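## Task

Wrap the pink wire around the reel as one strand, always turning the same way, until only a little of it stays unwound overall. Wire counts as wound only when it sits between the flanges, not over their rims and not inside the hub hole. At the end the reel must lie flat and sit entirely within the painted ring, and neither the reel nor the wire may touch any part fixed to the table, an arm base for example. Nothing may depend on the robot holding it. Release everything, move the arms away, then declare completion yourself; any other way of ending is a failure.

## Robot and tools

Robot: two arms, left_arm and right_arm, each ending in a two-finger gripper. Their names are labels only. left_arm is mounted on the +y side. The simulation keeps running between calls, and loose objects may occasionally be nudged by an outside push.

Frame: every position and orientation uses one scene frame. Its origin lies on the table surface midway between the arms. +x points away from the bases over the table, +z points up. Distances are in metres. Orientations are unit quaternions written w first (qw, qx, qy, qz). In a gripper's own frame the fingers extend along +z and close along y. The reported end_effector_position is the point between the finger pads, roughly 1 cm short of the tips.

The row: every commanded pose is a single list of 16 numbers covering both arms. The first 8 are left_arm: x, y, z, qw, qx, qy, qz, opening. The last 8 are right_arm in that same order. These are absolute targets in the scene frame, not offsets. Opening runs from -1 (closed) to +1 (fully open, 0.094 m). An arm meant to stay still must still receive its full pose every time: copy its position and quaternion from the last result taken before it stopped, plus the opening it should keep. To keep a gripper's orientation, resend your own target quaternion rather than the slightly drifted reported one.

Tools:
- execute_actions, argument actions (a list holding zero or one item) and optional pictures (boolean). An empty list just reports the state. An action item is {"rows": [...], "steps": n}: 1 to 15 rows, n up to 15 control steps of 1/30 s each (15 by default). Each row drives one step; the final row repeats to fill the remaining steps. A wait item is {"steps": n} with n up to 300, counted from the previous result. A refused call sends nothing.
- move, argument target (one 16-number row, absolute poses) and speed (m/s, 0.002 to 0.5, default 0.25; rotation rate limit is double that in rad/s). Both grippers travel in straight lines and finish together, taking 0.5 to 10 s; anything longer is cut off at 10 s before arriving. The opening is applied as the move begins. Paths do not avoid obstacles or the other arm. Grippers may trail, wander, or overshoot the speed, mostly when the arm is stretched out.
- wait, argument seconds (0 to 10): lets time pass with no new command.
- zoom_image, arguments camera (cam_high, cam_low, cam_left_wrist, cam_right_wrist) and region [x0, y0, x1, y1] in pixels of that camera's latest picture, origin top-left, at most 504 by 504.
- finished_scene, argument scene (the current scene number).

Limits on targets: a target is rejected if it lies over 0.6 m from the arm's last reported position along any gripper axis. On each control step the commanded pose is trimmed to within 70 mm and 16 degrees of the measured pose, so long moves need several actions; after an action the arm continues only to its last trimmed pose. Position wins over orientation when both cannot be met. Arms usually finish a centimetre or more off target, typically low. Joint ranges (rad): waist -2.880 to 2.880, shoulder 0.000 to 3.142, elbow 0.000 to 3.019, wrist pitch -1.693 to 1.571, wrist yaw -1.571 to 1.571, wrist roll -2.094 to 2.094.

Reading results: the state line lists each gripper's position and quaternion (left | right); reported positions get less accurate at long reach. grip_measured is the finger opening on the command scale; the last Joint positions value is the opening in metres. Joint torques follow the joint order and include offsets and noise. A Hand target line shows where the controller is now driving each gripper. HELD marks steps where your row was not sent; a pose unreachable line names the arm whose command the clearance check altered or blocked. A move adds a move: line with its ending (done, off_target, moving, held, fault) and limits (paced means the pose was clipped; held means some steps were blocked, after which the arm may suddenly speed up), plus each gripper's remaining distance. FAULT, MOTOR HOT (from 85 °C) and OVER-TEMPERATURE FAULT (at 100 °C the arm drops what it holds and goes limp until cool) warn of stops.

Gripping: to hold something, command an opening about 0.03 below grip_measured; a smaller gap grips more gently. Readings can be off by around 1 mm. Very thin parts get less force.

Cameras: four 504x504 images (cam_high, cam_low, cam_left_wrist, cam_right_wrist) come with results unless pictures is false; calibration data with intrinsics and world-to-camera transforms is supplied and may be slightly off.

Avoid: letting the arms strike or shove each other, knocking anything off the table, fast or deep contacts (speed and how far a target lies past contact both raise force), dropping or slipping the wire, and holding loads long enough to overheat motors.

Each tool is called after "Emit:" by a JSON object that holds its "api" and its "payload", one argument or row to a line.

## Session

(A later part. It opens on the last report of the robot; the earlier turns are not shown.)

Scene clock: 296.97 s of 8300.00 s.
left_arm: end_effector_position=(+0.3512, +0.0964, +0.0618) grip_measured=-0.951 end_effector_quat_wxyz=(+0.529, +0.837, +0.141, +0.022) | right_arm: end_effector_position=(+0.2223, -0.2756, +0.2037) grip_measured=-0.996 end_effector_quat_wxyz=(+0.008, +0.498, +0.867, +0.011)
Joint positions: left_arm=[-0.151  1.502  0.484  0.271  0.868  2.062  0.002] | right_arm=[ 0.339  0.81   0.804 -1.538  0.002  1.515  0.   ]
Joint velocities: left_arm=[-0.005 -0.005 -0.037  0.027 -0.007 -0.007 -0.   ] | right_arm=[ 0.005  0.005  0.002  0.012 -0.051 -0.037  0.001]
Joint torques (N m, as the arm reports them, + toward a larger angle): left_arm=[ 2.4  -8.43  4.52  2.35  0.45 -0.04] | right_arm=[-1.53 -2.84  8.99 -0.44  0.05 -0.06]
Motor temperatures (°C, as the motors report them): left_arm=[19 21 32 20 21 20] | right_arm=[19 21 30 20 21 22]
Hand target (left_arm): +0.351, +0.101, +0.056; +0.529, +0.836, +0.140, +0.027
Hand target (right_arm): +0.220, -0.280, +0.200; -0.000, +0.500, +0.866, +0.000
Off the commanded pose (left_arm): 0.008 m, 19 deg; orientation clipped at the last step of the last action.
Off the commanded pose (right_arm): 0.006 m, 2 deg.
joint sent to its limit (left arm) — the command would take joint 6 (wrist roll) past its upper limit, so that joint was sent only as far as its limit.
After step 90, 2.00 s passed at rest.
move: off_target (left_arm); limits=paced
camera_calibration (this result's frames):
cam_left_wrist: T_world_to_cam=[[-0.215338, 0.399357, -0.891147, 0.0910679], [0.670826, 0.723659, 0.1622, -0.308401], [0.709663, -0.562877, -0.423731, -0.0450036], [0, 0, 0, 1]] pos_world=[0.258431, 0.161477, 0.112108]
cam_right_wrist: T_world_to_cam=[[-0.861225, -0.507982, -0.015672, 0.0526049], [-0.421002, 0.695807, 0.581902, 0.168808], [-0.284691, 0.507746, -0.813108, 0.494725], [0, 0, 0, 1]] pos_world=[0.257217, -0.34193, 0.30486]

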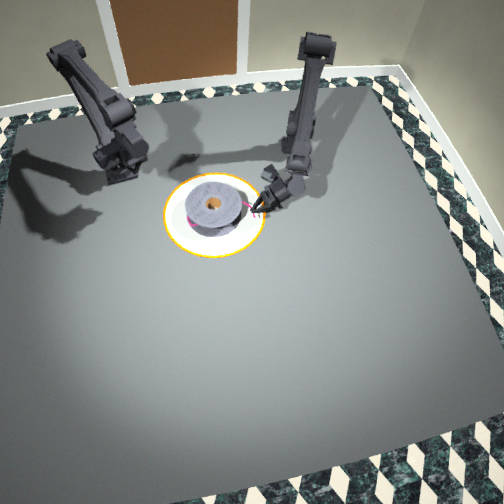

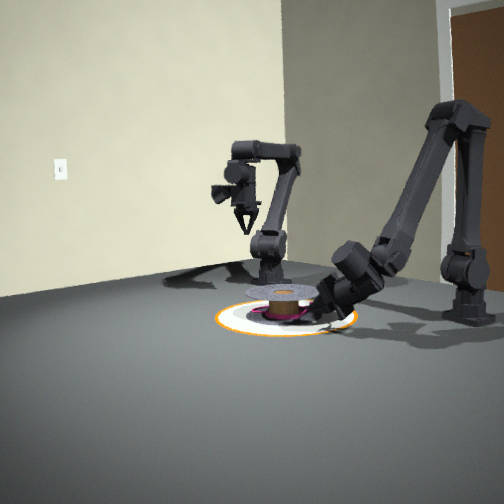

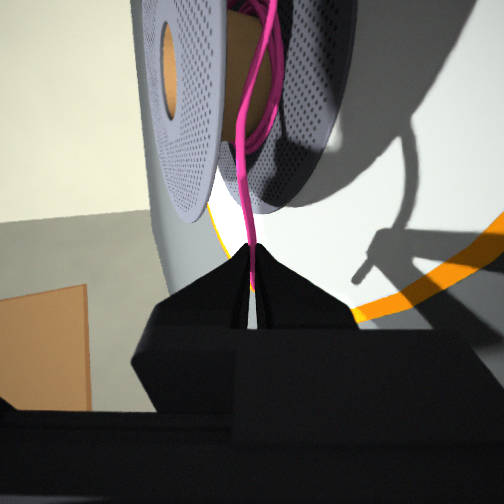

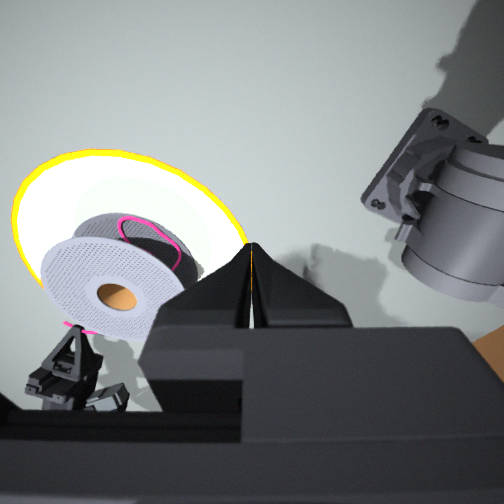

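Emit:
{"api": "move", "payload": {
  "target": [0.365,0.10,0.05,0,0.924,0.383,0,-0.98, 0.22,-0.28,0.2,0,0.5,0.866,0,-1],
  "speed": 0.15
}}

Emit:
{"api": "move", "payload": {
  "target": [0.365,0.105,0.012,0,0.924,0.383,0,-0.98, 0.22,-0.28,0.2,0,0.5,0.866,0,-1],
  "speed": 0.06
}}

Emit:
{"api": "move", "payload": {
  "target": [0.365,0.105,0.012,0,0.924,0.383,0,-0.7, 0.22,-0.28,0.2,0,0.5,0.866,0,-1],
  "speed": 0.06
}}

Emit:
{"api": "move", "payload": {
  "target": [0.385,0.10,0.10,0,0.924,0.383,0,-0.7, 0.22,-0.28,0.2,0,0.5,0.866,0,-1],
  "speed": 0.1
}}

Emit:
{"api": "move", "payload": {
  "target": [0.385,0.10,0.10,0,0.383,0.924,0,-0.6, 0.22,-0.28,0.2,0,0.5,0.866,0,-1],
  "speed": 0.4
}}

Emit:
{"api": "move", "payload": {
  "target": [0.385,0.10,0.10,0,-0.383,0.924,0,-0.6, 0.22,-0.28,0.2,0,0.5,0.866,0,-1],
  "speed": 0.4
}}

Scene clock: 307.03 s of 8300.00 s.
left_arm: end_effector_position=(+0.3528, +0.1112, +0.0418) grip_measured=-0.951 end_effector_quat_wxyz=(-0.002, +0.922, +0.387, -0.001) | right_arm: end_effector_position=(+0.2223, -0.2756, +0.2037) grip_measured=-0.996 end_effector_quat_wxyz=(+0.008, +0.498, +0.867, +0.011)
Joint positions: left_arm=[-0.437  1.602  0.991 -0.964  0.001  1.715  0.002] | right_arm=[ 0.339  0.81   0.804 -1.538  0.002  1.515  0.   ]
Joint velocities: left_arm=[-0.005 -0.005 -0.022 -0.012  0.022 -0.022 -0.001] | right_arm=[-0.015  0.005  0.012 -0.012  0.022  0.022 -0.   ]
Joint torques (N m, as the arm reports them, + toward a larger angle): left_arm=[  0.5  -12.49  11.11  -0.9   -0.13  -0.28] | right_arm=[-1.52 -2.84  8.98 -0.44  0.06 -0.06]
Motor temperatures (°C, as the motors report them): left_arm=[19 21 32 20 22 20] | right_arm=[19 21 30 20 21 22]
Hand target (left_arm): +0.363, +0.098, +0.050; +0.004, +0.921, +0.390, +0.004
Hand target (right_arm): +0.220, -0.280, +0.200; -0.000, +0.500, +0.866, +0.000
Off the commanded pose (left_arm): 0.019 m, 1 deg.
Off the commanded pose (right_arm): 0.006 m, 2 deg.
After step 90, 2.70 s passed at rest.
move: off_target (left_arm)
camera_calibration (this result's frames):
cam_left_wrist: T_world_to_cam=[[-0.715497, 0.698606, 0.0038146, 0.173438], [0.570354, 0.580974, 0.58066, -0.283095], [0.403436, 0.417636, -0.814137, -0.0310515], [0, 0, 0, 1]] pos_world=[0.298086, 0.0562747, 0.13844]
cam_right_wrist: T_world_to_cam=[[-0.861225, -0.507982, -0.015672, 0.0526049], [-0.421002, 0.695807, 0.581902, 0.168808], [-0.284691, 0.507746, -0.813108, 0.494725], [0, 0, 0, 1]] pos_world=[0.257217, -0.34193, 0.30486]

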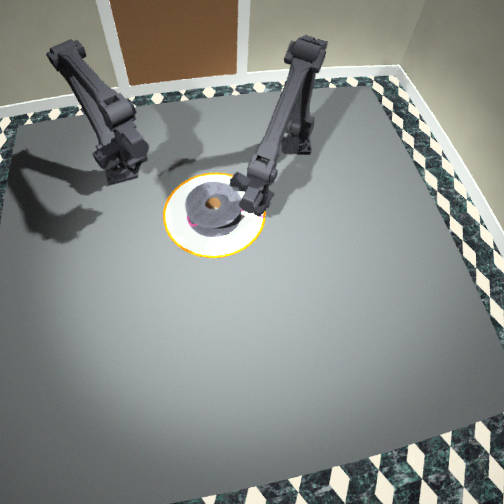

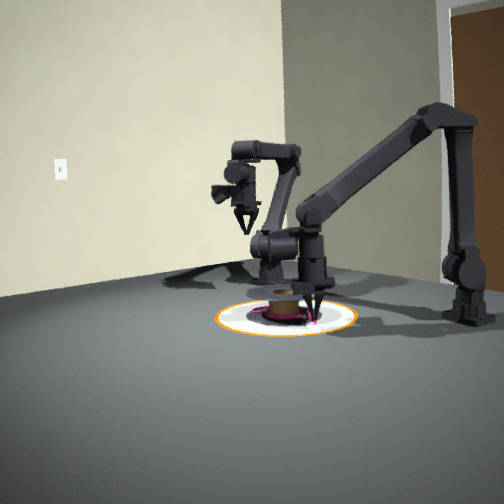

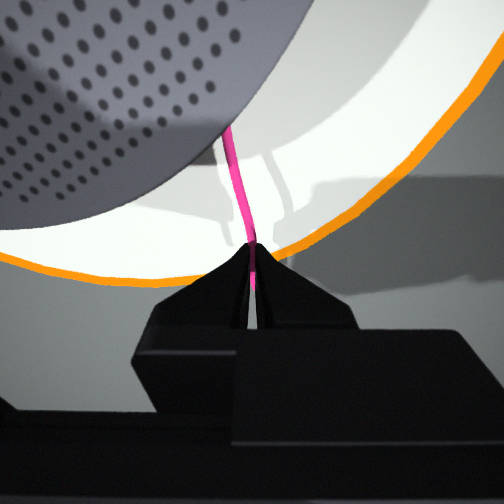

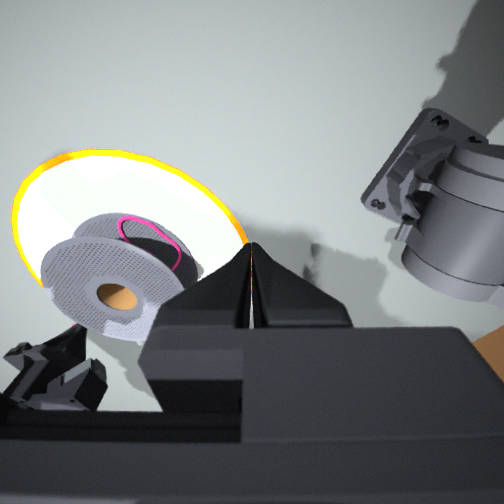

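Scene clock: 307.87 s of 8300.00 s.
left_arm: end_effector_position=(+0.3599, +0.1060, +0.0186) grip_measured=-0.951 end_effector_quat_wxyz=(-0.001, +0.922, +0.387, -0.001) | right_arm: end_effector_position=(+0.2223, -0.2756, +0.2037) grip_measured=-0.996 end_effector_quat_wxyz=(+0.008, +0.498, +0.867, +0.011)
Joint positions: left_arm=[-0.437  1.66   0.991 -0.904  0.001  1.715  0.002] | right_arm=[ 0.339  0.81   0.804 -1.538  0.002  1.515  0.   ]
Joint velocities: left_arm=[ 0.005 -0.005  0.017 -0.007  0.007  0.066 -0.001] | right_arm=[-0.005 -0.015 -0.002  0.002  0.022  0.051 -0.   ]
Joint torques (N m, as the arm reports them, + toward a larger angle): left_arm=[  1.81 -12.88   7.37   0.74  -0.01   0.04] | right_arm=[-1.55 -2.85  8.98 -0.44  0.06 -0.06]
Motor temperatures (°C, as the motors report them): left_arm=[19 21 32 20 22 20] | right_arm=[19 21 30 20 21 22]
Hand target (left_arm): +0.365, +0.105, +0.012; +0.000, +0.924, +0.383, +0.000
Hand target (right_arm): +0.220, -0.280, +0.200; -0.000, +0.500, +0.866, +0.000
Off the commanded pose (left_arm): 0.008 m, 1 deg.
Off the commanded pose (right_arm): 0.006 m, 2 deg.
move: done
camera_calibration (this result's frames):
cam_left_wrist: T_world_to_cam=[[-0.7155, 0.698608, 0.00268159, 0.182237], [0.569818, 0.581366, 0.580793, -0.270519], [0.404188, 0.417085, -0.814047, -0.0508189], [0, 0, 0, 1]] pos_world=[0.305077, 0.0511542, 0.115258]
cam_right_wrist: T_world_to_cam=[[-0.861225, -0.507982, -0.015672, 0.0526049], [-0.421002, 0.695807, 0.581902, 0.168808], [-0.284691, 0.507746, -0.813108, 0.494725], [0, 0, 0, 1]] pos_world=[0.257217, -0.34193, 0.30486]

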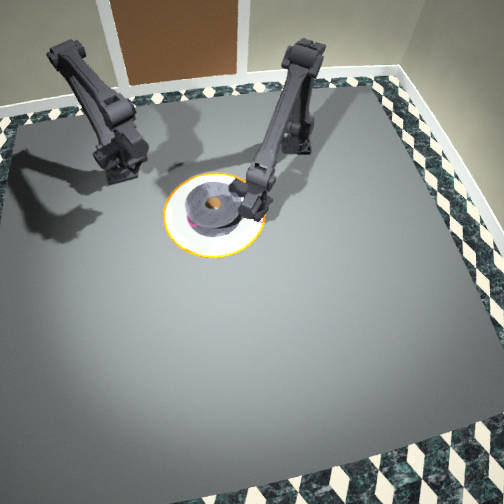

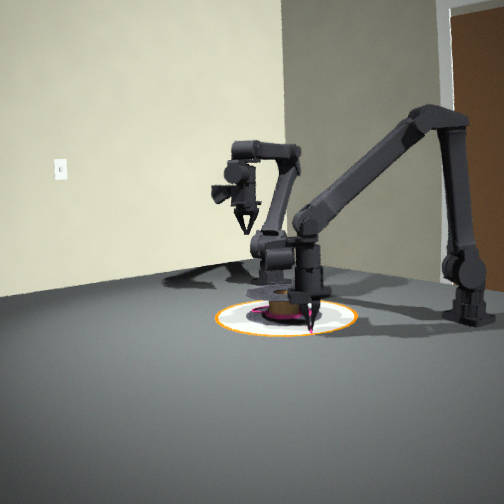

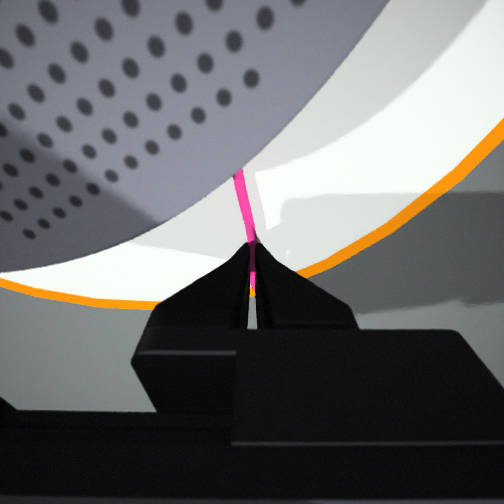

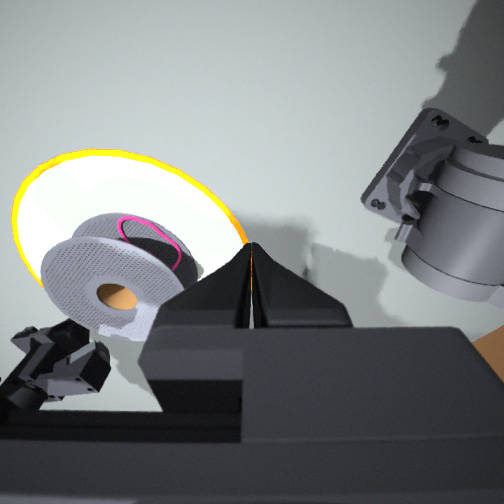

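Scene clock: 308.57 s of 8300.00 s.
left_arm: end_effector_position=(+0.3599, +0.1060, +0.0194) grip_measured=-0.703 end_effector_quat_wxyz=(-0.001, +0.922, +0.387, -0.001) | right_arm: end_effector_position=(+0.2223, -0.2756, +0.2037) grip_measured=-0.996 end_effector_quat_wxyz=(+0.008, +0.498, +0.867, +0.011)
Joint positions: left_arm=[-0.437  1.659  0.991 -0.905  0.001  1.715  0.014] | right_arm=[ 0.339  0.81   0.804 -1.538  0.002  1.515  0.   ]
Joint velocities: left_arm=[-0.015 -0.005 -0.007 -0.022 -0.007  0.022 -0.   ] | right_arm=[-0.005 -0.005 -0.007 -0.002 -0.051 -0.007 -0.001]
Joint torques (N m, as the arm reports them, + toward a larger angle): left_arm=[  1.84 -12.79   7.23   0.77  -0.01   0.03] | right_arm=[-1.52 -2.84  8.98 -0.44  0.05 -0.06]
Motor temperatures (°C, as the motors report them): left_arm=[19 21 32 20 22 20] | right_arm=[19 21 30 20 21 22]
Hand target (left_arm): +0.365, +0.105, +0.012; -0.000, +0.924, +0.383, -0.000
Hand target (right_arm): +0.220, -0.280, +0.200; -0.000, +0.500, +0.866, +0.000
Off the commanded pose (left_arm): 0.009 m, 0 deg.
Off the commanded pose (right_arm): 0.006 m, 2 deg.
move: done
camera_calibration (this result's frames):
cam_left_wrist: T_world_to_cam=[[-0.715502, 0.698609, 0.00154857, 0.182282], [0.569282, 0.581759, 0.580926, -0.270816], [0.404939, 0.416535, -0.813955, -0.0504131], [0, 0, 0, 1]] pos_world=[0.305008, 0.0512047, 0.116008]
cam_right_wrist: T_world_to_cam=[[-0.861225, -0.507982, -0.015672, 0.0526049], [-0.421002, 0.695807, 0.581902, 0.168808], [-0.284691, 0.507746, -0.813108, 0.494725], [0, 0, 0, 1]] pos_world=[0.257217, -0.34193, 0.30486]

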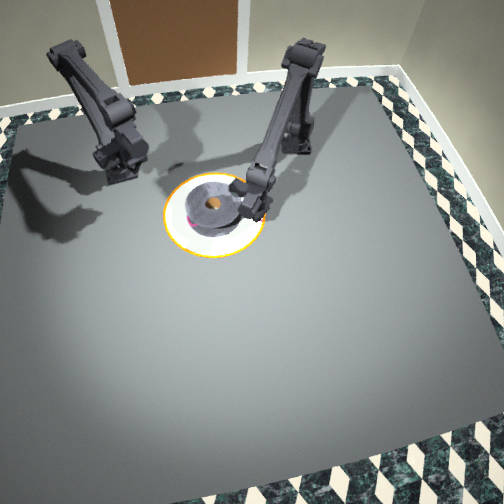

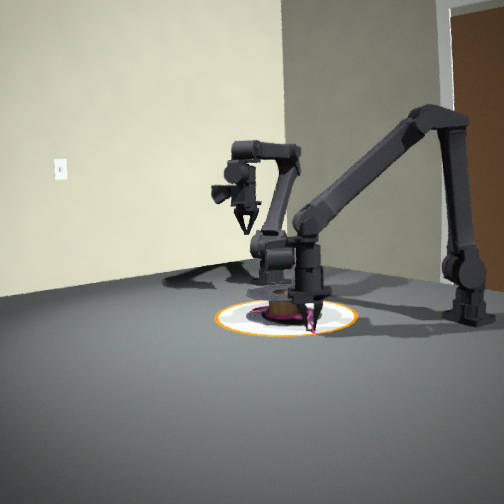

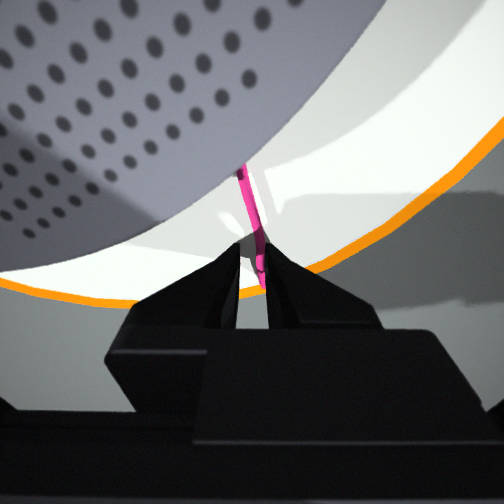

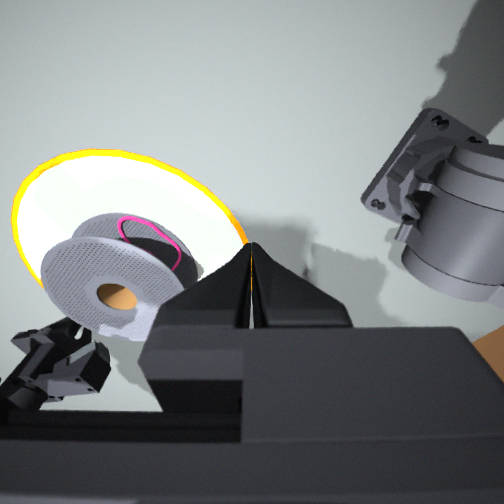

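Scene clock: 309.77 s of 8300.00 s.
left_arm: end_effector_position=(+0.3674, +0.1058, +0.0825) grip_measured=-0.703 end_effector_quat_wxyz=(-0.015, +0.923, +0.385, -0.010) | right_arm: end_effector_position=(+0.2223, -0.2756, +0.2037) grip_measured=-0.996 end_effector_quat_wxyz=(+0.008, +0.498, +0.867, +0.011)
Joint positions: left_arm=[-0.427  1.597  1.109 -1.119  0.001  1.729  0.014] | right_arm=[ 0.339  0.81   0.804 -1.538  0.002  1.515  0.   ]
Joint velocities: left_arm=[ 0.015 -0.005 -0.002 -0.007 -0.051 -0.022  0.   ] | right_arm=[-0.015 -0.005  0.007 -0.002 -0.007 -0.007  0.001]
Joint torques (N m, as the arm reports them, + toward a larger angle): left_arm=[  2.4  -15.45  11.55  -0.95  -0.04   0.07] | right_arm=[-1.53 -2.82  8.98 -0.43  0.05 -0.06]
Motor temperatures (°C, as the motors report them): left_arm=[19 21 32 20 22 20] | right_arm=[19 21 30 20 21 22]
Hand target (left_arm): +0.383, +0.101, +0.101; +0.000, +0.924, +0.383, +0.001
Hand target (right_arm): +0.220, -0.280, +0.200; -0.000, +0.500, +0.866, +0.000
Off the commanded pose (left_arm): 0.025 m, 2 deg.
Off the commanded pose (right_arm): 0.006 m, 2 deg.
move: off_target (left_arm)
camera_calibration (this result's frames):
cam_left_wrist: T_world_to_cam=[[-0.712059, 0.701243, 0.0350682, 0.183395], [0.587687, 0.567933, 0.576261, -0.316577], [0.384183, 0.430941, -0.816513, 0.00439424], [0, 0, 0, 1]] pos_world=[0.314948, 0.0492958, 0.179587]
cam_right_wrist: T_world_to_cam=[[-0.861225, -0.507982, -0.015672, 0.0526049], [-0.421002, 0.695807, 0.581902, 0.168808], [-0.284691, 0.507746, -0.813108, 0.494725], [0, 0, 0, 1]] pos_world=[0.257217, -0.34193, 0.30486]

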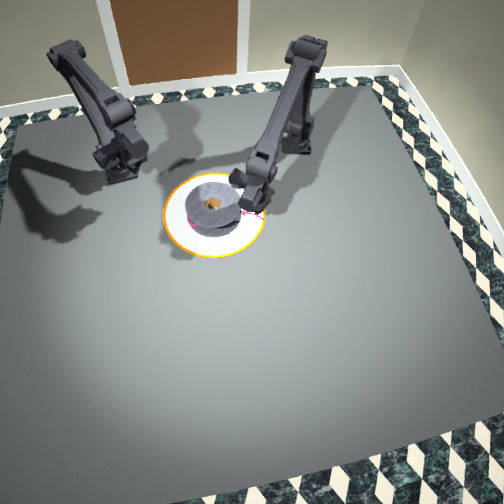

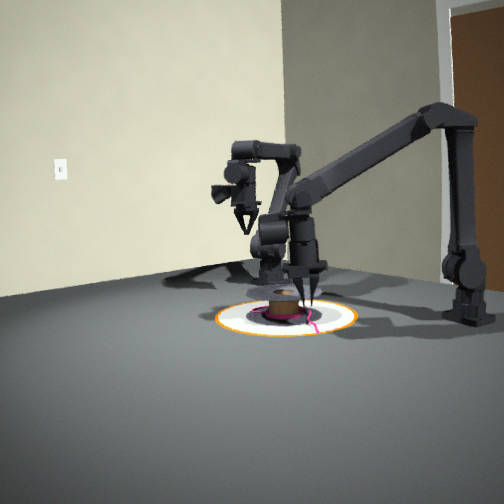

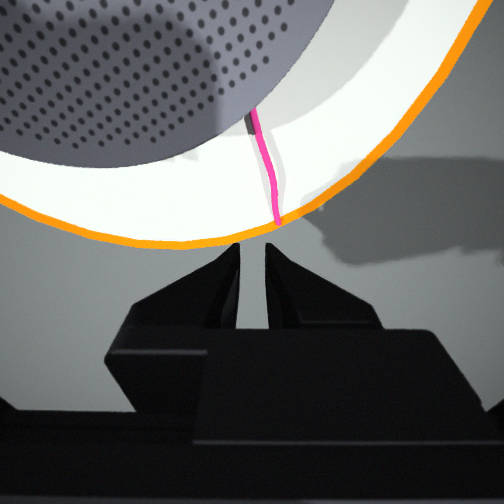

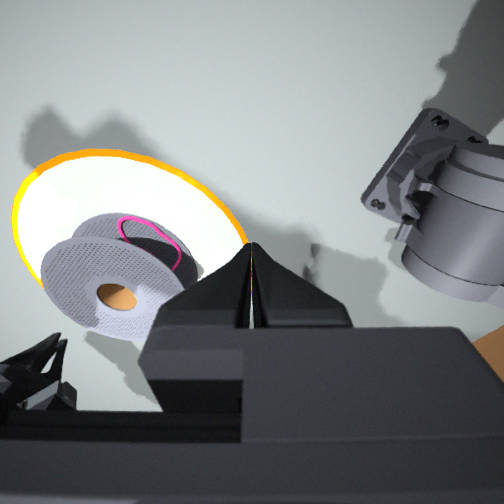

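Scene clock: 312.40 s of 8300.00 s.
left_arm: end_effector_position=(+0.3676, +0.1060, +0.0825) grip_measured=-0.603 end_effector_quat_wxyz=(-0.018, +0.396, +0.918, +0.001) | right_arm: end_effector_position=(+0.2223, -0.2756, +0.2037) grip_measured=-0.996 end_effector_quat_wxyz=(+0.008, +0.498, +0.867, +0.011)
Joint positions: left_arm=[-0.425  1.597  1.109 -1.119  0.005  0.195  0.019] | right_arm=[ 0.339  0.81   0.804 -1.538  0.002  1.515  0.   ]
Joint velocities: left_arm=[-0.015 -0.015 -0.012  0.002  0.022 -0.022 -0.   ] | right_arm=[-0.015 -0.034  0.007 -0.012 -0.022 -0.007  0.001]
Joint torques (N m, as the arm reports them, + toward a larger angle): left_arm=[  2.29 -15.34  11.92  -0.79  -0.18  -0.28] | right_arm=[-1.56 -2.83  8.98 -0.43  0.06 -0.06]
Motor temperatures (°C, as the motors report them): left_arm=[19 22 32 20 22 20] | right_arm=[19 21 30 20 21 22]
Hand target (left_arm): +0.384, +0.101, +0.100; +0.000, +0.383, +0.924, -0.000
Hand target (right_arm): +0.220, -0.280, +0.200; -0.000, +0.500, +0.866, +0.000
Off the commanded pose (left_arm): 0.025 m, 3 deg.
Off the commanded pose (right_arm): 0.006 m, 2 deg.
move: off_target (left_arm)
camera_calibration (this result's frames):
cam_left_wrist: T_world_to_cam=[[-0.725072, -0.688581, 0.0112673, 0.337437], [-0.540959, 0.579599, 0.609449, 0.0940919], [-0.426186, 0.435799, -0.792745, 0.299636], [0, 0, 0, 1]] pos_world=[0.423266, 0.0472358, 0.176389]
cam_right_wrist: T_world_to_cam=[[-0.861225, -0.507982, -0.015672, 0.0526049], [-0.421002, 0.695807, 0.581902, 0.168808], [-0.284691, 0.507746, -0.813108, 0.494725], [0, 0, 0, 1]] pos_world=[0.257217, -0.34193, 0.30486]

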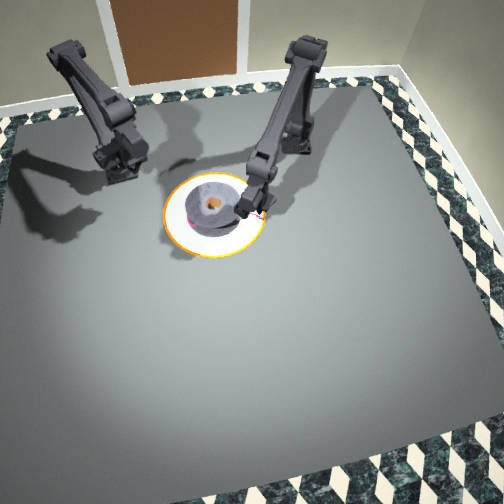

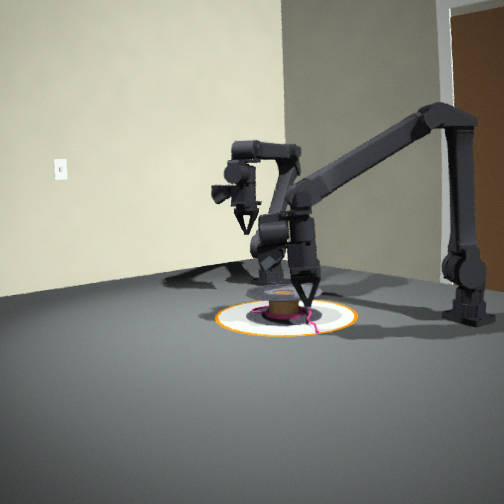

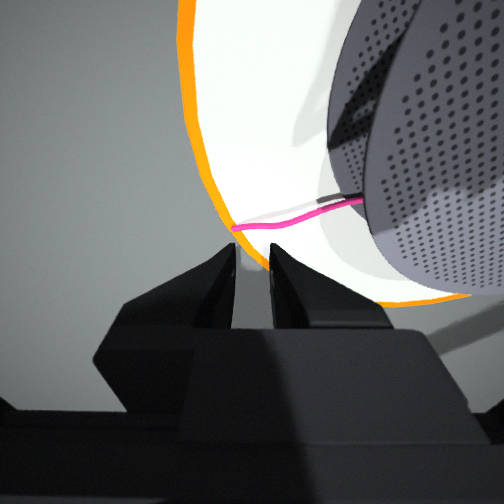

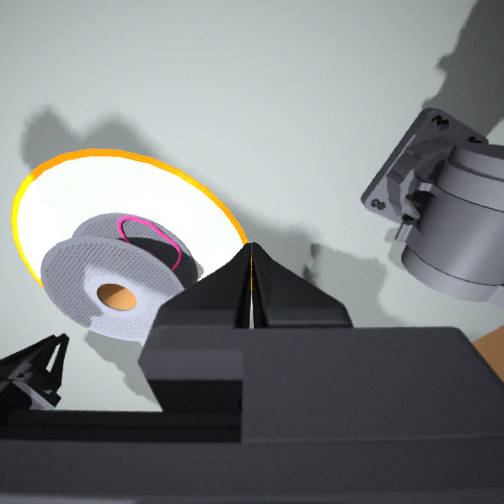

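Scene clock: 315.07 s of 8300.00 s.
left_arm: end_effector_position=(+0.3676, +0.1060, +0.0825) grip_measured=-0.603 end_effector_quat_wxyz=(-0.012, -0.370, +0.929, +0.014) | right_arm: end_effector_position=(+0.2223, -0.2756, +0.2037) grip_measured=-0.996 end_effector_quat_wxyz=(+0.008, +0.498, +0.867, +0.011)
Joint positions: left_arm=[-0.425  1.597  1.109 -1.119  0.005 -1.377  0.019] | right_arm=[ 0.339  0.81   0.804 -1.538  0.002  1.515  0.   ]
Joint velocities: left_arm=[-0.005 -0.015 -0.022  0.002 -0.051 -0.066  0.   ] | right_arm=[-0.015 -0.005 -0.007 -0.002  0.022  0.007 -0.001]
Joint torques (N m, as the arm reports them, + toward a larger angle): left_arm=[  2.27 -15.27  11.85  -0.88  -0.28  -0.26] | right_arm=[-1.52 -2.84  8.98 -0.43  0.06 -0.06]
Motor temperatures (°C, as the motors report them): left_arm=[19 22 32 20 21 20] | right_arm=[19 21 30 20 21 22]
Hand target (left_arm): +0.384, +0.101, +0.100; -0.000, -0.383, +0.924, -0.001
Hand target (right_arm): +0.220, -0.280, +0.200; -0.000, +0.500, +0.866, +0.000
Off the commanded pose (left_arm): 0.025 m, 3 deg.
Off the commanded pose (right_arm): 0.006 m, 2 deg.
move: off_target (left_arm)
camera_calibration (this result's frames):
cam_left_wrist: T_world_to_cam=[[0.688835, -0.724075, -0.0349646, -0.174692], [-0.570061, -0.570851, 0.590897, 0.228277], [-0.447813, -0.387099, -0.805989, 0.395912], [0, 0, 0, 1]] pos_world=[0.42776, 0.157079, 0.178105]
cam_right_wrist: T_world_to_cam=[[-0.861225, -0.507982, -0.015672, 0.0526049], [-0.421002, 0.695807, 0.581902, 0.168808], [-0.284691, 0.507746, -0.813108, 0.494725], [0, 0, 0, 1]] pos_world=[0.257217, -0.34193, 0.30486]

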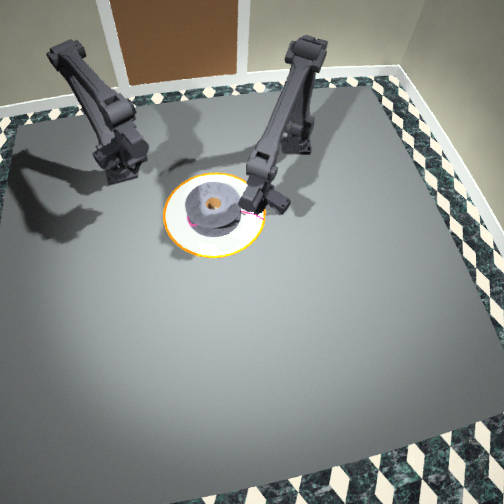

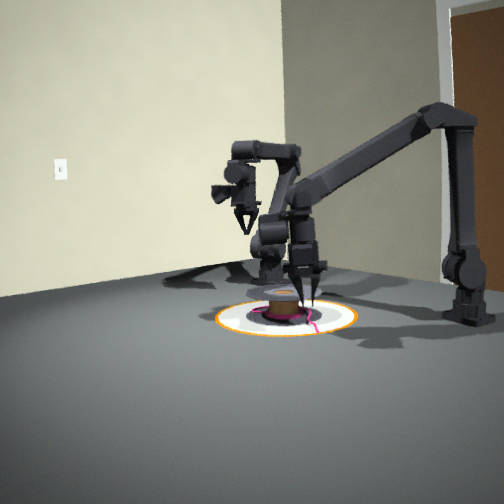

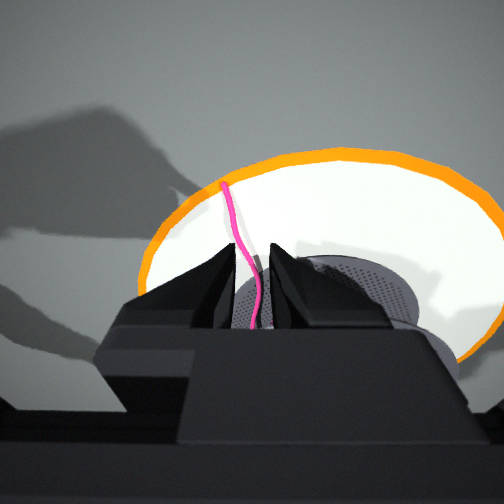

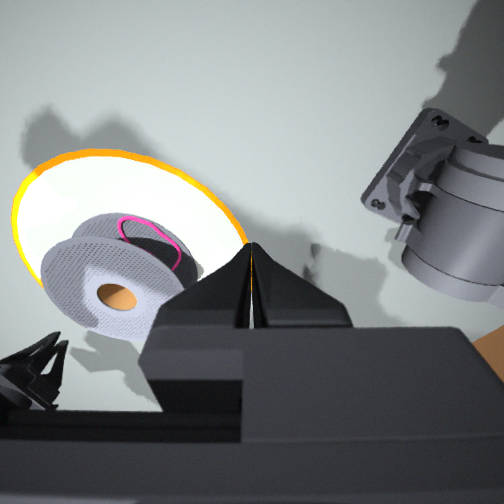

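Emit:
{"api": "move", "payload": {
  "target": [0.353,0.124,0.006,0,-0.462,0.887,0,-0.6, 0.22,-0.28,0.2,0,0.5,0.866,0,-1],
  "speed": 0.07
}}

Scene clock: 319.03 s of 8300.00 s.
left_arm: end_effector_position=(+0.3550, +0.1154, +0.0188) grip_measured=-0.603 end_effector_quat_wxyz=(+0.002, -0.448, +0.894, -0.008) | right_arm: end_effector_position=(+0.2223, -0.2756, +0.2037) grip_measured=-0.996 end_effector_quat_wxyz=(+0.008, +0.498, +0.867, +0.011)
Joint positions: left_arm=[-0.425  1.628  0.948 -0.874  0.004 -1.548  0.019] | right_arm=[ 0.339  0.81   0.804 -1.538  0.002  1.515  0.   ]
Joint velocities: left_arm=[-0.015  0.005  0.022  0.007  0.022 -0.007 -0.001] | right_arm=[-0.015 -0.005 -0.007 -0.012  0.022 -0.051 -0.   ]
Joint torques (N m, as the arm reports them, + toward a larger angle): left_arm=[  2.42 -12.21   5.46   0.94  -0.28  -0.28] | right_arm=[-1.52 -2.82  8.98 -0.45  0.06 -0.06]
Motor temperatures (°C, as the motors report them): left_arm=[19 22 33 20 21 20] | right_arm=[19 21 30 20 21 22]
Hand target (left_arm): +0.354, +0.123, +0.006; -0.000, -0.462, +0.887, -0.000
Hand target (right_arm): +0.220, -0.280, +0.200; -0.000, +0.500, +0.866, +0.000
Off the commanded pose (left_arm): 0.016 m, 2 deg.
Off the commanded pose (right_arm): 0.006 m, 2 deg.
move: off_target (left_arm)
camera_calibration (this result's frames):
cam_left_wrist: T_world_to_cam=[[0.802392, -0.596568, 0.016543, -0.217443], [-0.491703, -0.645129, 0.584839, 0.244988], [-0.338224, -0.477405, -0.81098, 0.314089], [0, 0, 0, 1]] pos_world=[0.401169, 0.178276, 0.115039]
cam_right_wrist: T_world_to_cam=[[-0.861031, -0.508311, -0.0156708, 0.0524711], [-0.42127, 0.695652, 0.581894, 0.168826], [-0.284881, 0.50763, -0.813114, 0.494737], [0, 0, 0, 1]] pos_world=[0.257242, -0.341916, 0.304861]

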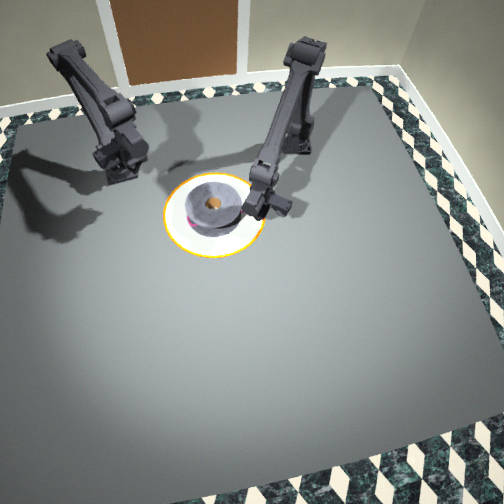

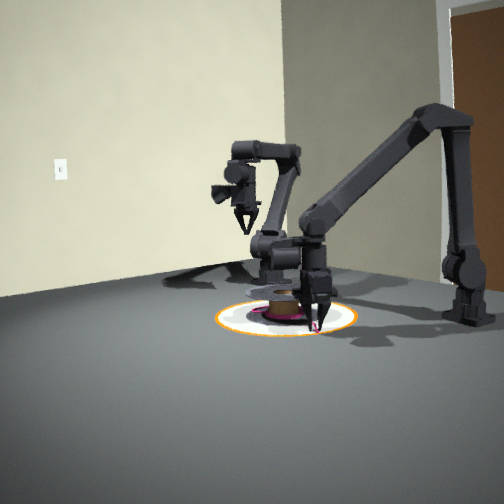

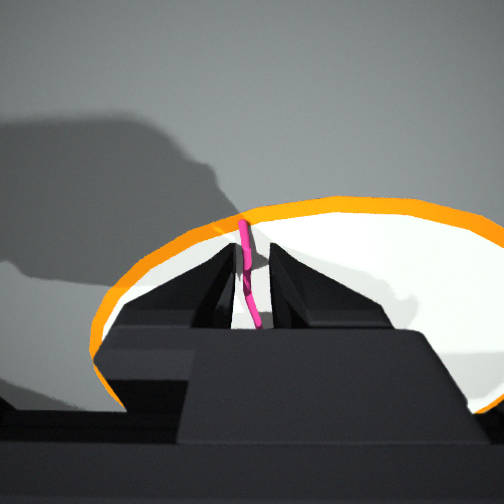

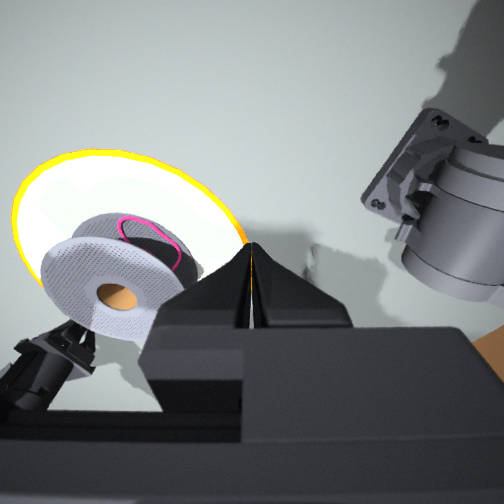

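Emit:
{"api": "move", "payload": {
  "target": [0.353,0.124,0.006,0,-0.462,0.887,0,-0.98, 0.22,-0.28,0.2,0,0.5,0.866,0,-1],
  "speed": 0.07
}}

Emit:
{"api": "move", "payload": {
  "target": [0.41,0.065,0.06,0,-0.1,0.995,0,-0.98, 0.22,-0.28,0.2,0,0.5,0.866,0,-1],
  "speed": 0.12
}}

Emit:
{"api": "move", "payload": {
  "target": [0.415,0.035,0.05,-0.2692,0.1853,0.8625,-0.3863,-0.98, 0.22,-0.28,0.2,0,0.5,0.866,0,-1],
  "speed": 0.12
}}

Scene clock: 323.43 s of 8300.00 s.
left_arm: end_effector_position=(+0.3549, +0.1154, +0.0185) grip_measured=-0.949 end_effector_quat_wxyz=(+0.002, -0.449, +0.893, -0.009) | right_arm: end_effector_position=(+0.2223, -0.2756, +0.2037) grip_measured=-0.996 end_effector_quat_wxyz=(+0.008, +0.498, +0.867, +0.011)
Joint positions: left_arm=[-0.425  1.628  0.947 -0.873  0.004 -1.552  0.002] | right_arm=[ 0.339  0.81   0.804 -1.538  0.002  1.515  0.   ]
Joint velocities: left_arm=[-0.005 -0.005 -0.007 -0.027 -0.007 -0.051 -0.001] | right_arm=[-0.005 -0.015 -0.007  0.002 -0.037  0.007 -0.001]
Joint torques (N m, as the arm reports them, + toward a larger angle): left_arm=[  2.44 -12.56   5.24   0.85  -0.3   -0.28] | right_arm=[-1.53 -2.84  8.98 -0.43  0.05 -0.06]
Motor temperatures (°C, as the motors report them): left_arm=[19 22 32 20 21 20] | right_arm=[19 21 30 20 21 22]
Hand target (left_arm): +0.353, +0.124, +0.006; +0.000, -0.462, +0.887, +0.000
Hand target (right_arm): +0.220, -0.280, +0.200; -0.000, +0.500, +0.866, +0.000
Off the commanded pose (left_arm): 0.015 m, 2 deg.
Off the commanded pose (right_arm): 0.006 m, 2 deg.
After step 90, 0.70 s passed at rest.
move: off_target (left_arm)
camera_calibration (this result's frames):
cam_left_wrist: T_world_to_cam=[[0.804657, -0.593499, 0.0169095, -0.218515], [-0.489391, -0.646845, 0.584883, 0.244494], [-0.33619, -0.478906, -0.810941, 0.313358], [0, 0, 0, 1]] pos_world=[0.40083, 0.17853, 0.114809]
cam_right_wrist: T_world_to_cam=[[-0.861031, -0.508311, -0.0156708, 0.0524711], [-0.42127, 0.695652, 0.581894, 0.168826], [-0.284881, 0.50763, -0.813114, 0.494737], [0, 0, 0, 1]] pos_world=[0.257242, -0.341916, 0.304861]

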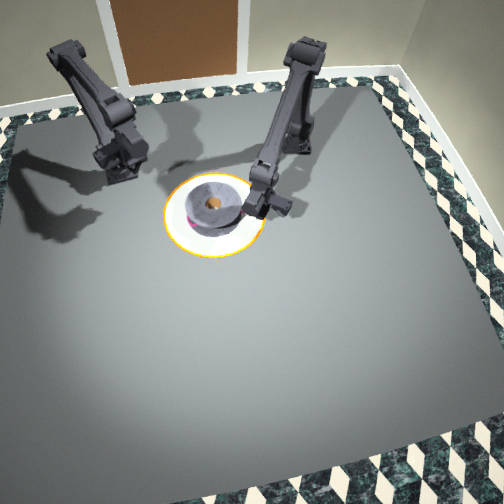

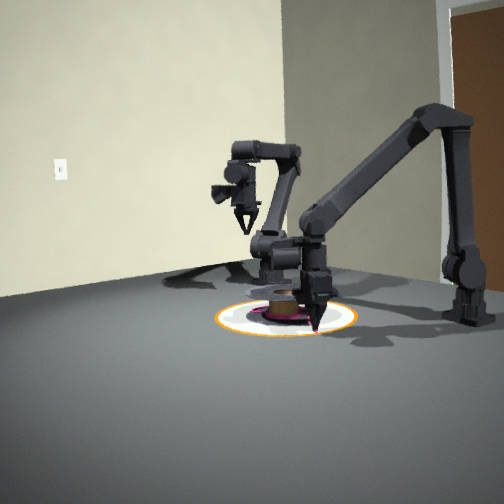

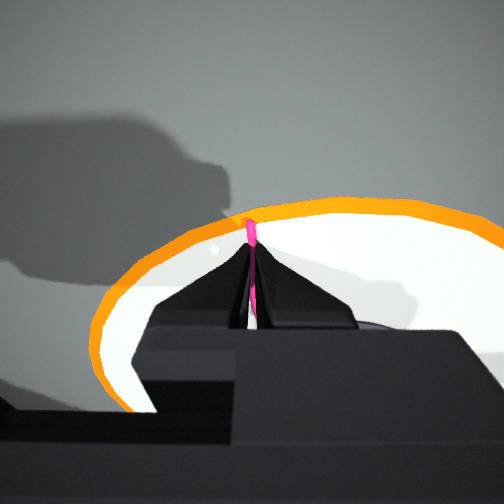

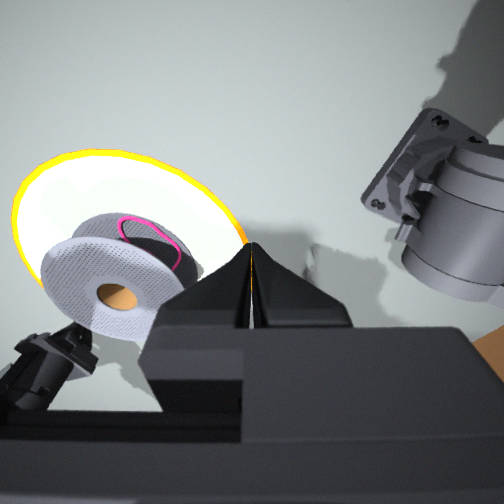

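Scene clock: 326.90 s of 8300.00 s.
left_arm: end_effector_position=(+0.3983, +0.0792, +0.0545) grip_measured=-0.949 end_effector_quat_wxyz=(-0.006, -0.115, +0.993, +0.002) | right_arm: end_effector_position=(+0.2223, -0.2756, +0.2037) grip_measured=-0.996 end_effector_quat_wxyz=(+0.008, +0.498, +0.867, +0.011)
Joint positions: left_arm=[-0.434  1.715  1.178 -1.046  0.004 -0.86   0.002] | right_arm=[ 0.339  0.81   0.804 -1.538  0.002  1.515  0.   ]
Joint velocities: left_arm=[-0.005 -0.015  0.002 -0.007  0.051 -0.081 -0.001] | right_arm=[ 0.015 -0.024  0.002 -0.002 -0.081 -0.037 -0.001]
Joint torques (N m, as the arm reports them, + toward a larger angle): left_arm=[  0.39 -15.07  11.75  -0.78  -0.26   0.06] | right_arm=[-1.5  -2.8   8.98 -0.43  0.05 -0.06]
Motor temperatures (°C, as the motors report them): left_arm=[19 22 33 20 21 20] | right_arm=[19 21 30 20 21 22]
Hand target (left_arm): +0.408, +0.066, +0.061; +0.000, -0.100, +0.995, -0.000
Hand target (right_arm): +0.220, -0.280, +0.200; -0.000, +0.500, +0.866, +0.000
Off the commanded pose (left_arm): 0.019 m, 2 deg.
Off the commanded pose (right_arm): 0.006 m, 2 deg.
move: off_target (left_arm)
camera_calibration (this result's frames):
cam_left_wrist: T_world_to_cam=[[0.231994, -0.972697, -0.00632257, -0.016205], [-0.784281, -0.190892, 0.590308, 0.30232], [-0.575398, -0.131989, -0.807153, 0.407401], [0, 0, 0, 1]] pos_world=[0.475281, 0.0957205, 0.15027]
cam_right_wrist: T_world_to_cam=[[-0.861031, -0.508311, -0.0156708, 0.0524711], [-0.42127, 0.695652, 0.581894, 0.168826], [-0.284881, 0.50763, -0.813114, 0.494737], [0, 0, 0, 1]] pos_world=[0.257242, -0.341916, 0.304861]

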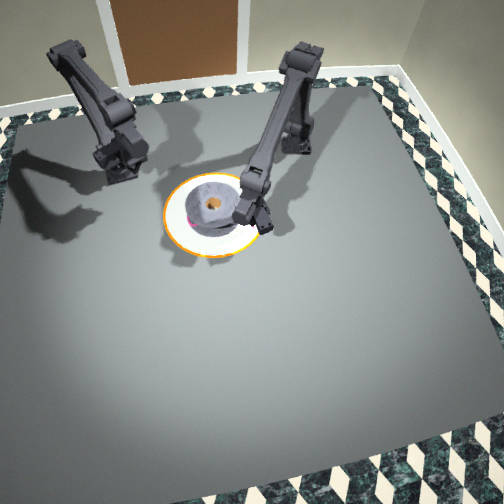

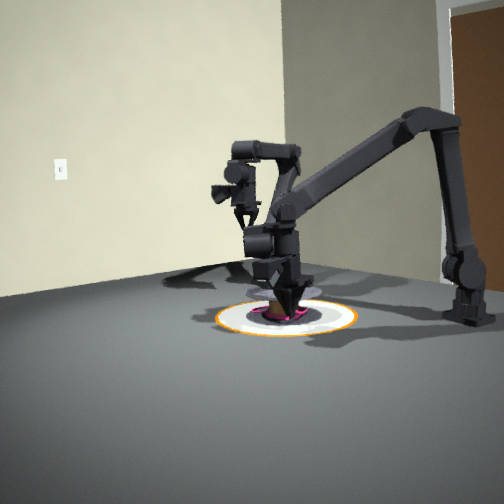

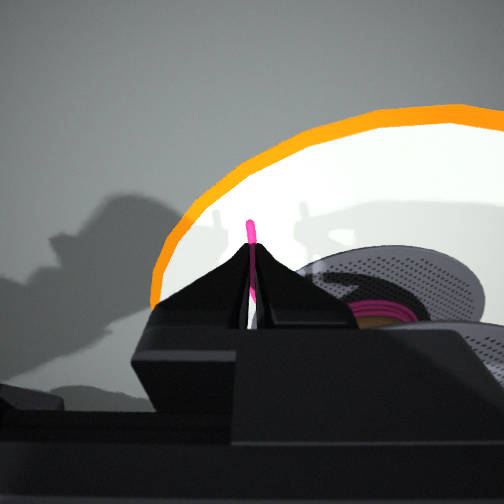

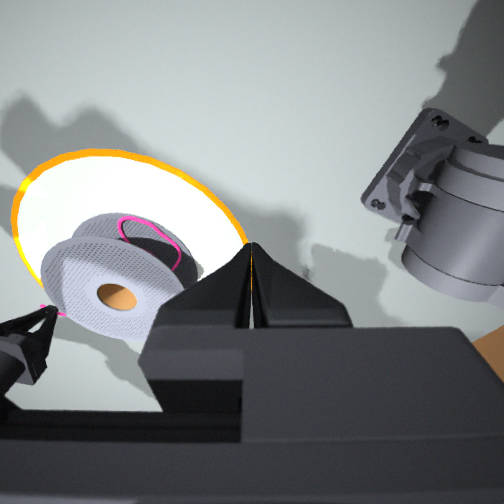

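Scene clock: 332.20 s of 8300.00 s.
left_arm: end_effector_position=(+0.4004, +0.0372, +0.0478) grip_measured=-0.949 end_effector_quat_wxyz=(-0.281, +0.181, +0.865, -0.374) | right_arm: end_effector_position=(+0.2223, -0.2756, +0.2037) grip_measured=-0.996 end_effector_quat_wxyz=(+0.008, +0.498, +0.867, +0.011)
Joint positions: left_arm=[-0.237  2.074  1.454 -1.491  0.856  0.231  0.002] | right_arm=[ 0.339  0.81   0.804 -1.538  0.002  1.515  0.   ]
Joint velocities: left_arm=[-0.015 -0.005  0.007 -0.007 -0.022  0.051  0.001] | right_arm=[-0.005  0.005 -0.017 -0.002 -0.051 -0.037 -0.   ]
Joint torques (N m, as the arm reports them, + toward a larger angle): left_arm=[  2.32 -19.25  10.16  -1.97   0.5    0.12] | right_arm=[-1.55 -2.83  8.98 -0.44  0.05 -0.06]
Motor temperatures (°C, as the motors report them): left_arm=[19 22 33 20 22 20] | right_arm=[19 21 30 20 21 22]
Hand target (left_arm): +0.415, +0.036, +0.050; -0.273, +0.184, +0.864, -0.380
Hand target (right_arm): +0.220, -0.280, +0.200; -0.000, +0.500, +0.866, +0.000
Off the commanded pose (left_arm): 0.015 m, 2 deg.
Off the commanded pose (right_arm): 0.006 m, 2 deg.
move: off_target (left_arm)
camera_calibration (this result's frames):
cam_left_wrist: T_world_to_cam=[[-0.100463, -0.657011, 0.747157, 0.0278491], [-0.270296, 0.740736, 0.61502, 0.0582978], [-0.957521, -0.140166, -0.252004, 0.524366], [0, 0, 0, 1]] pos_world=[0.520647, 0.0486123, 0.0754804]
cam_right_wrist: T_world_to_cam=[[-0.861031, -0.508311, -0.0156708, 0.0524711], [-0.42127, 0.695652, 0.581894, 0.168826], [-0.284881, 0.50763, -0.813114, 0.494737], [0, 0, 0, 1]] pos_world=[0.257242, -0.341916, 0.304861]

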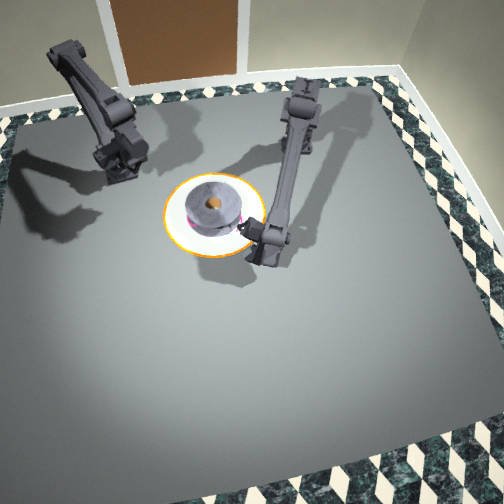

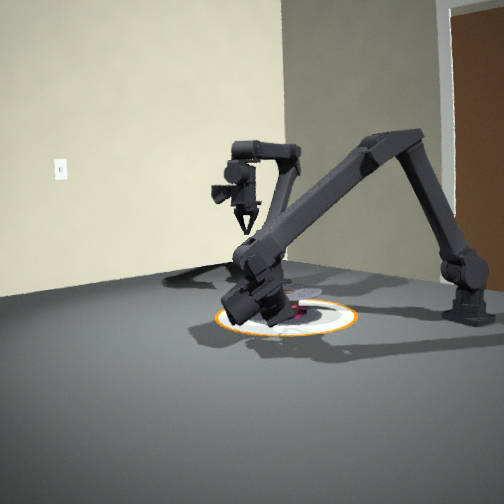

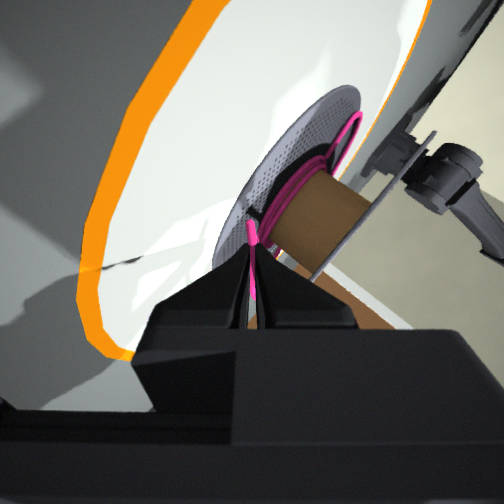

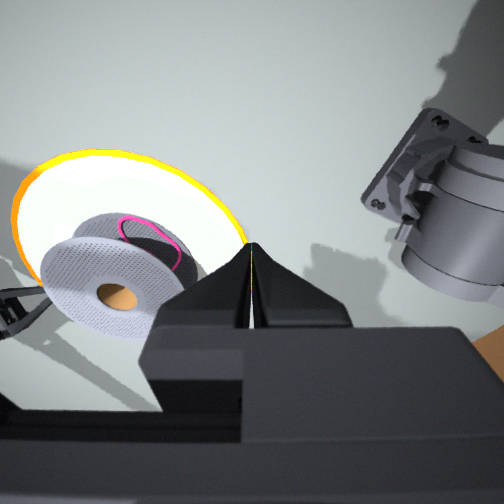

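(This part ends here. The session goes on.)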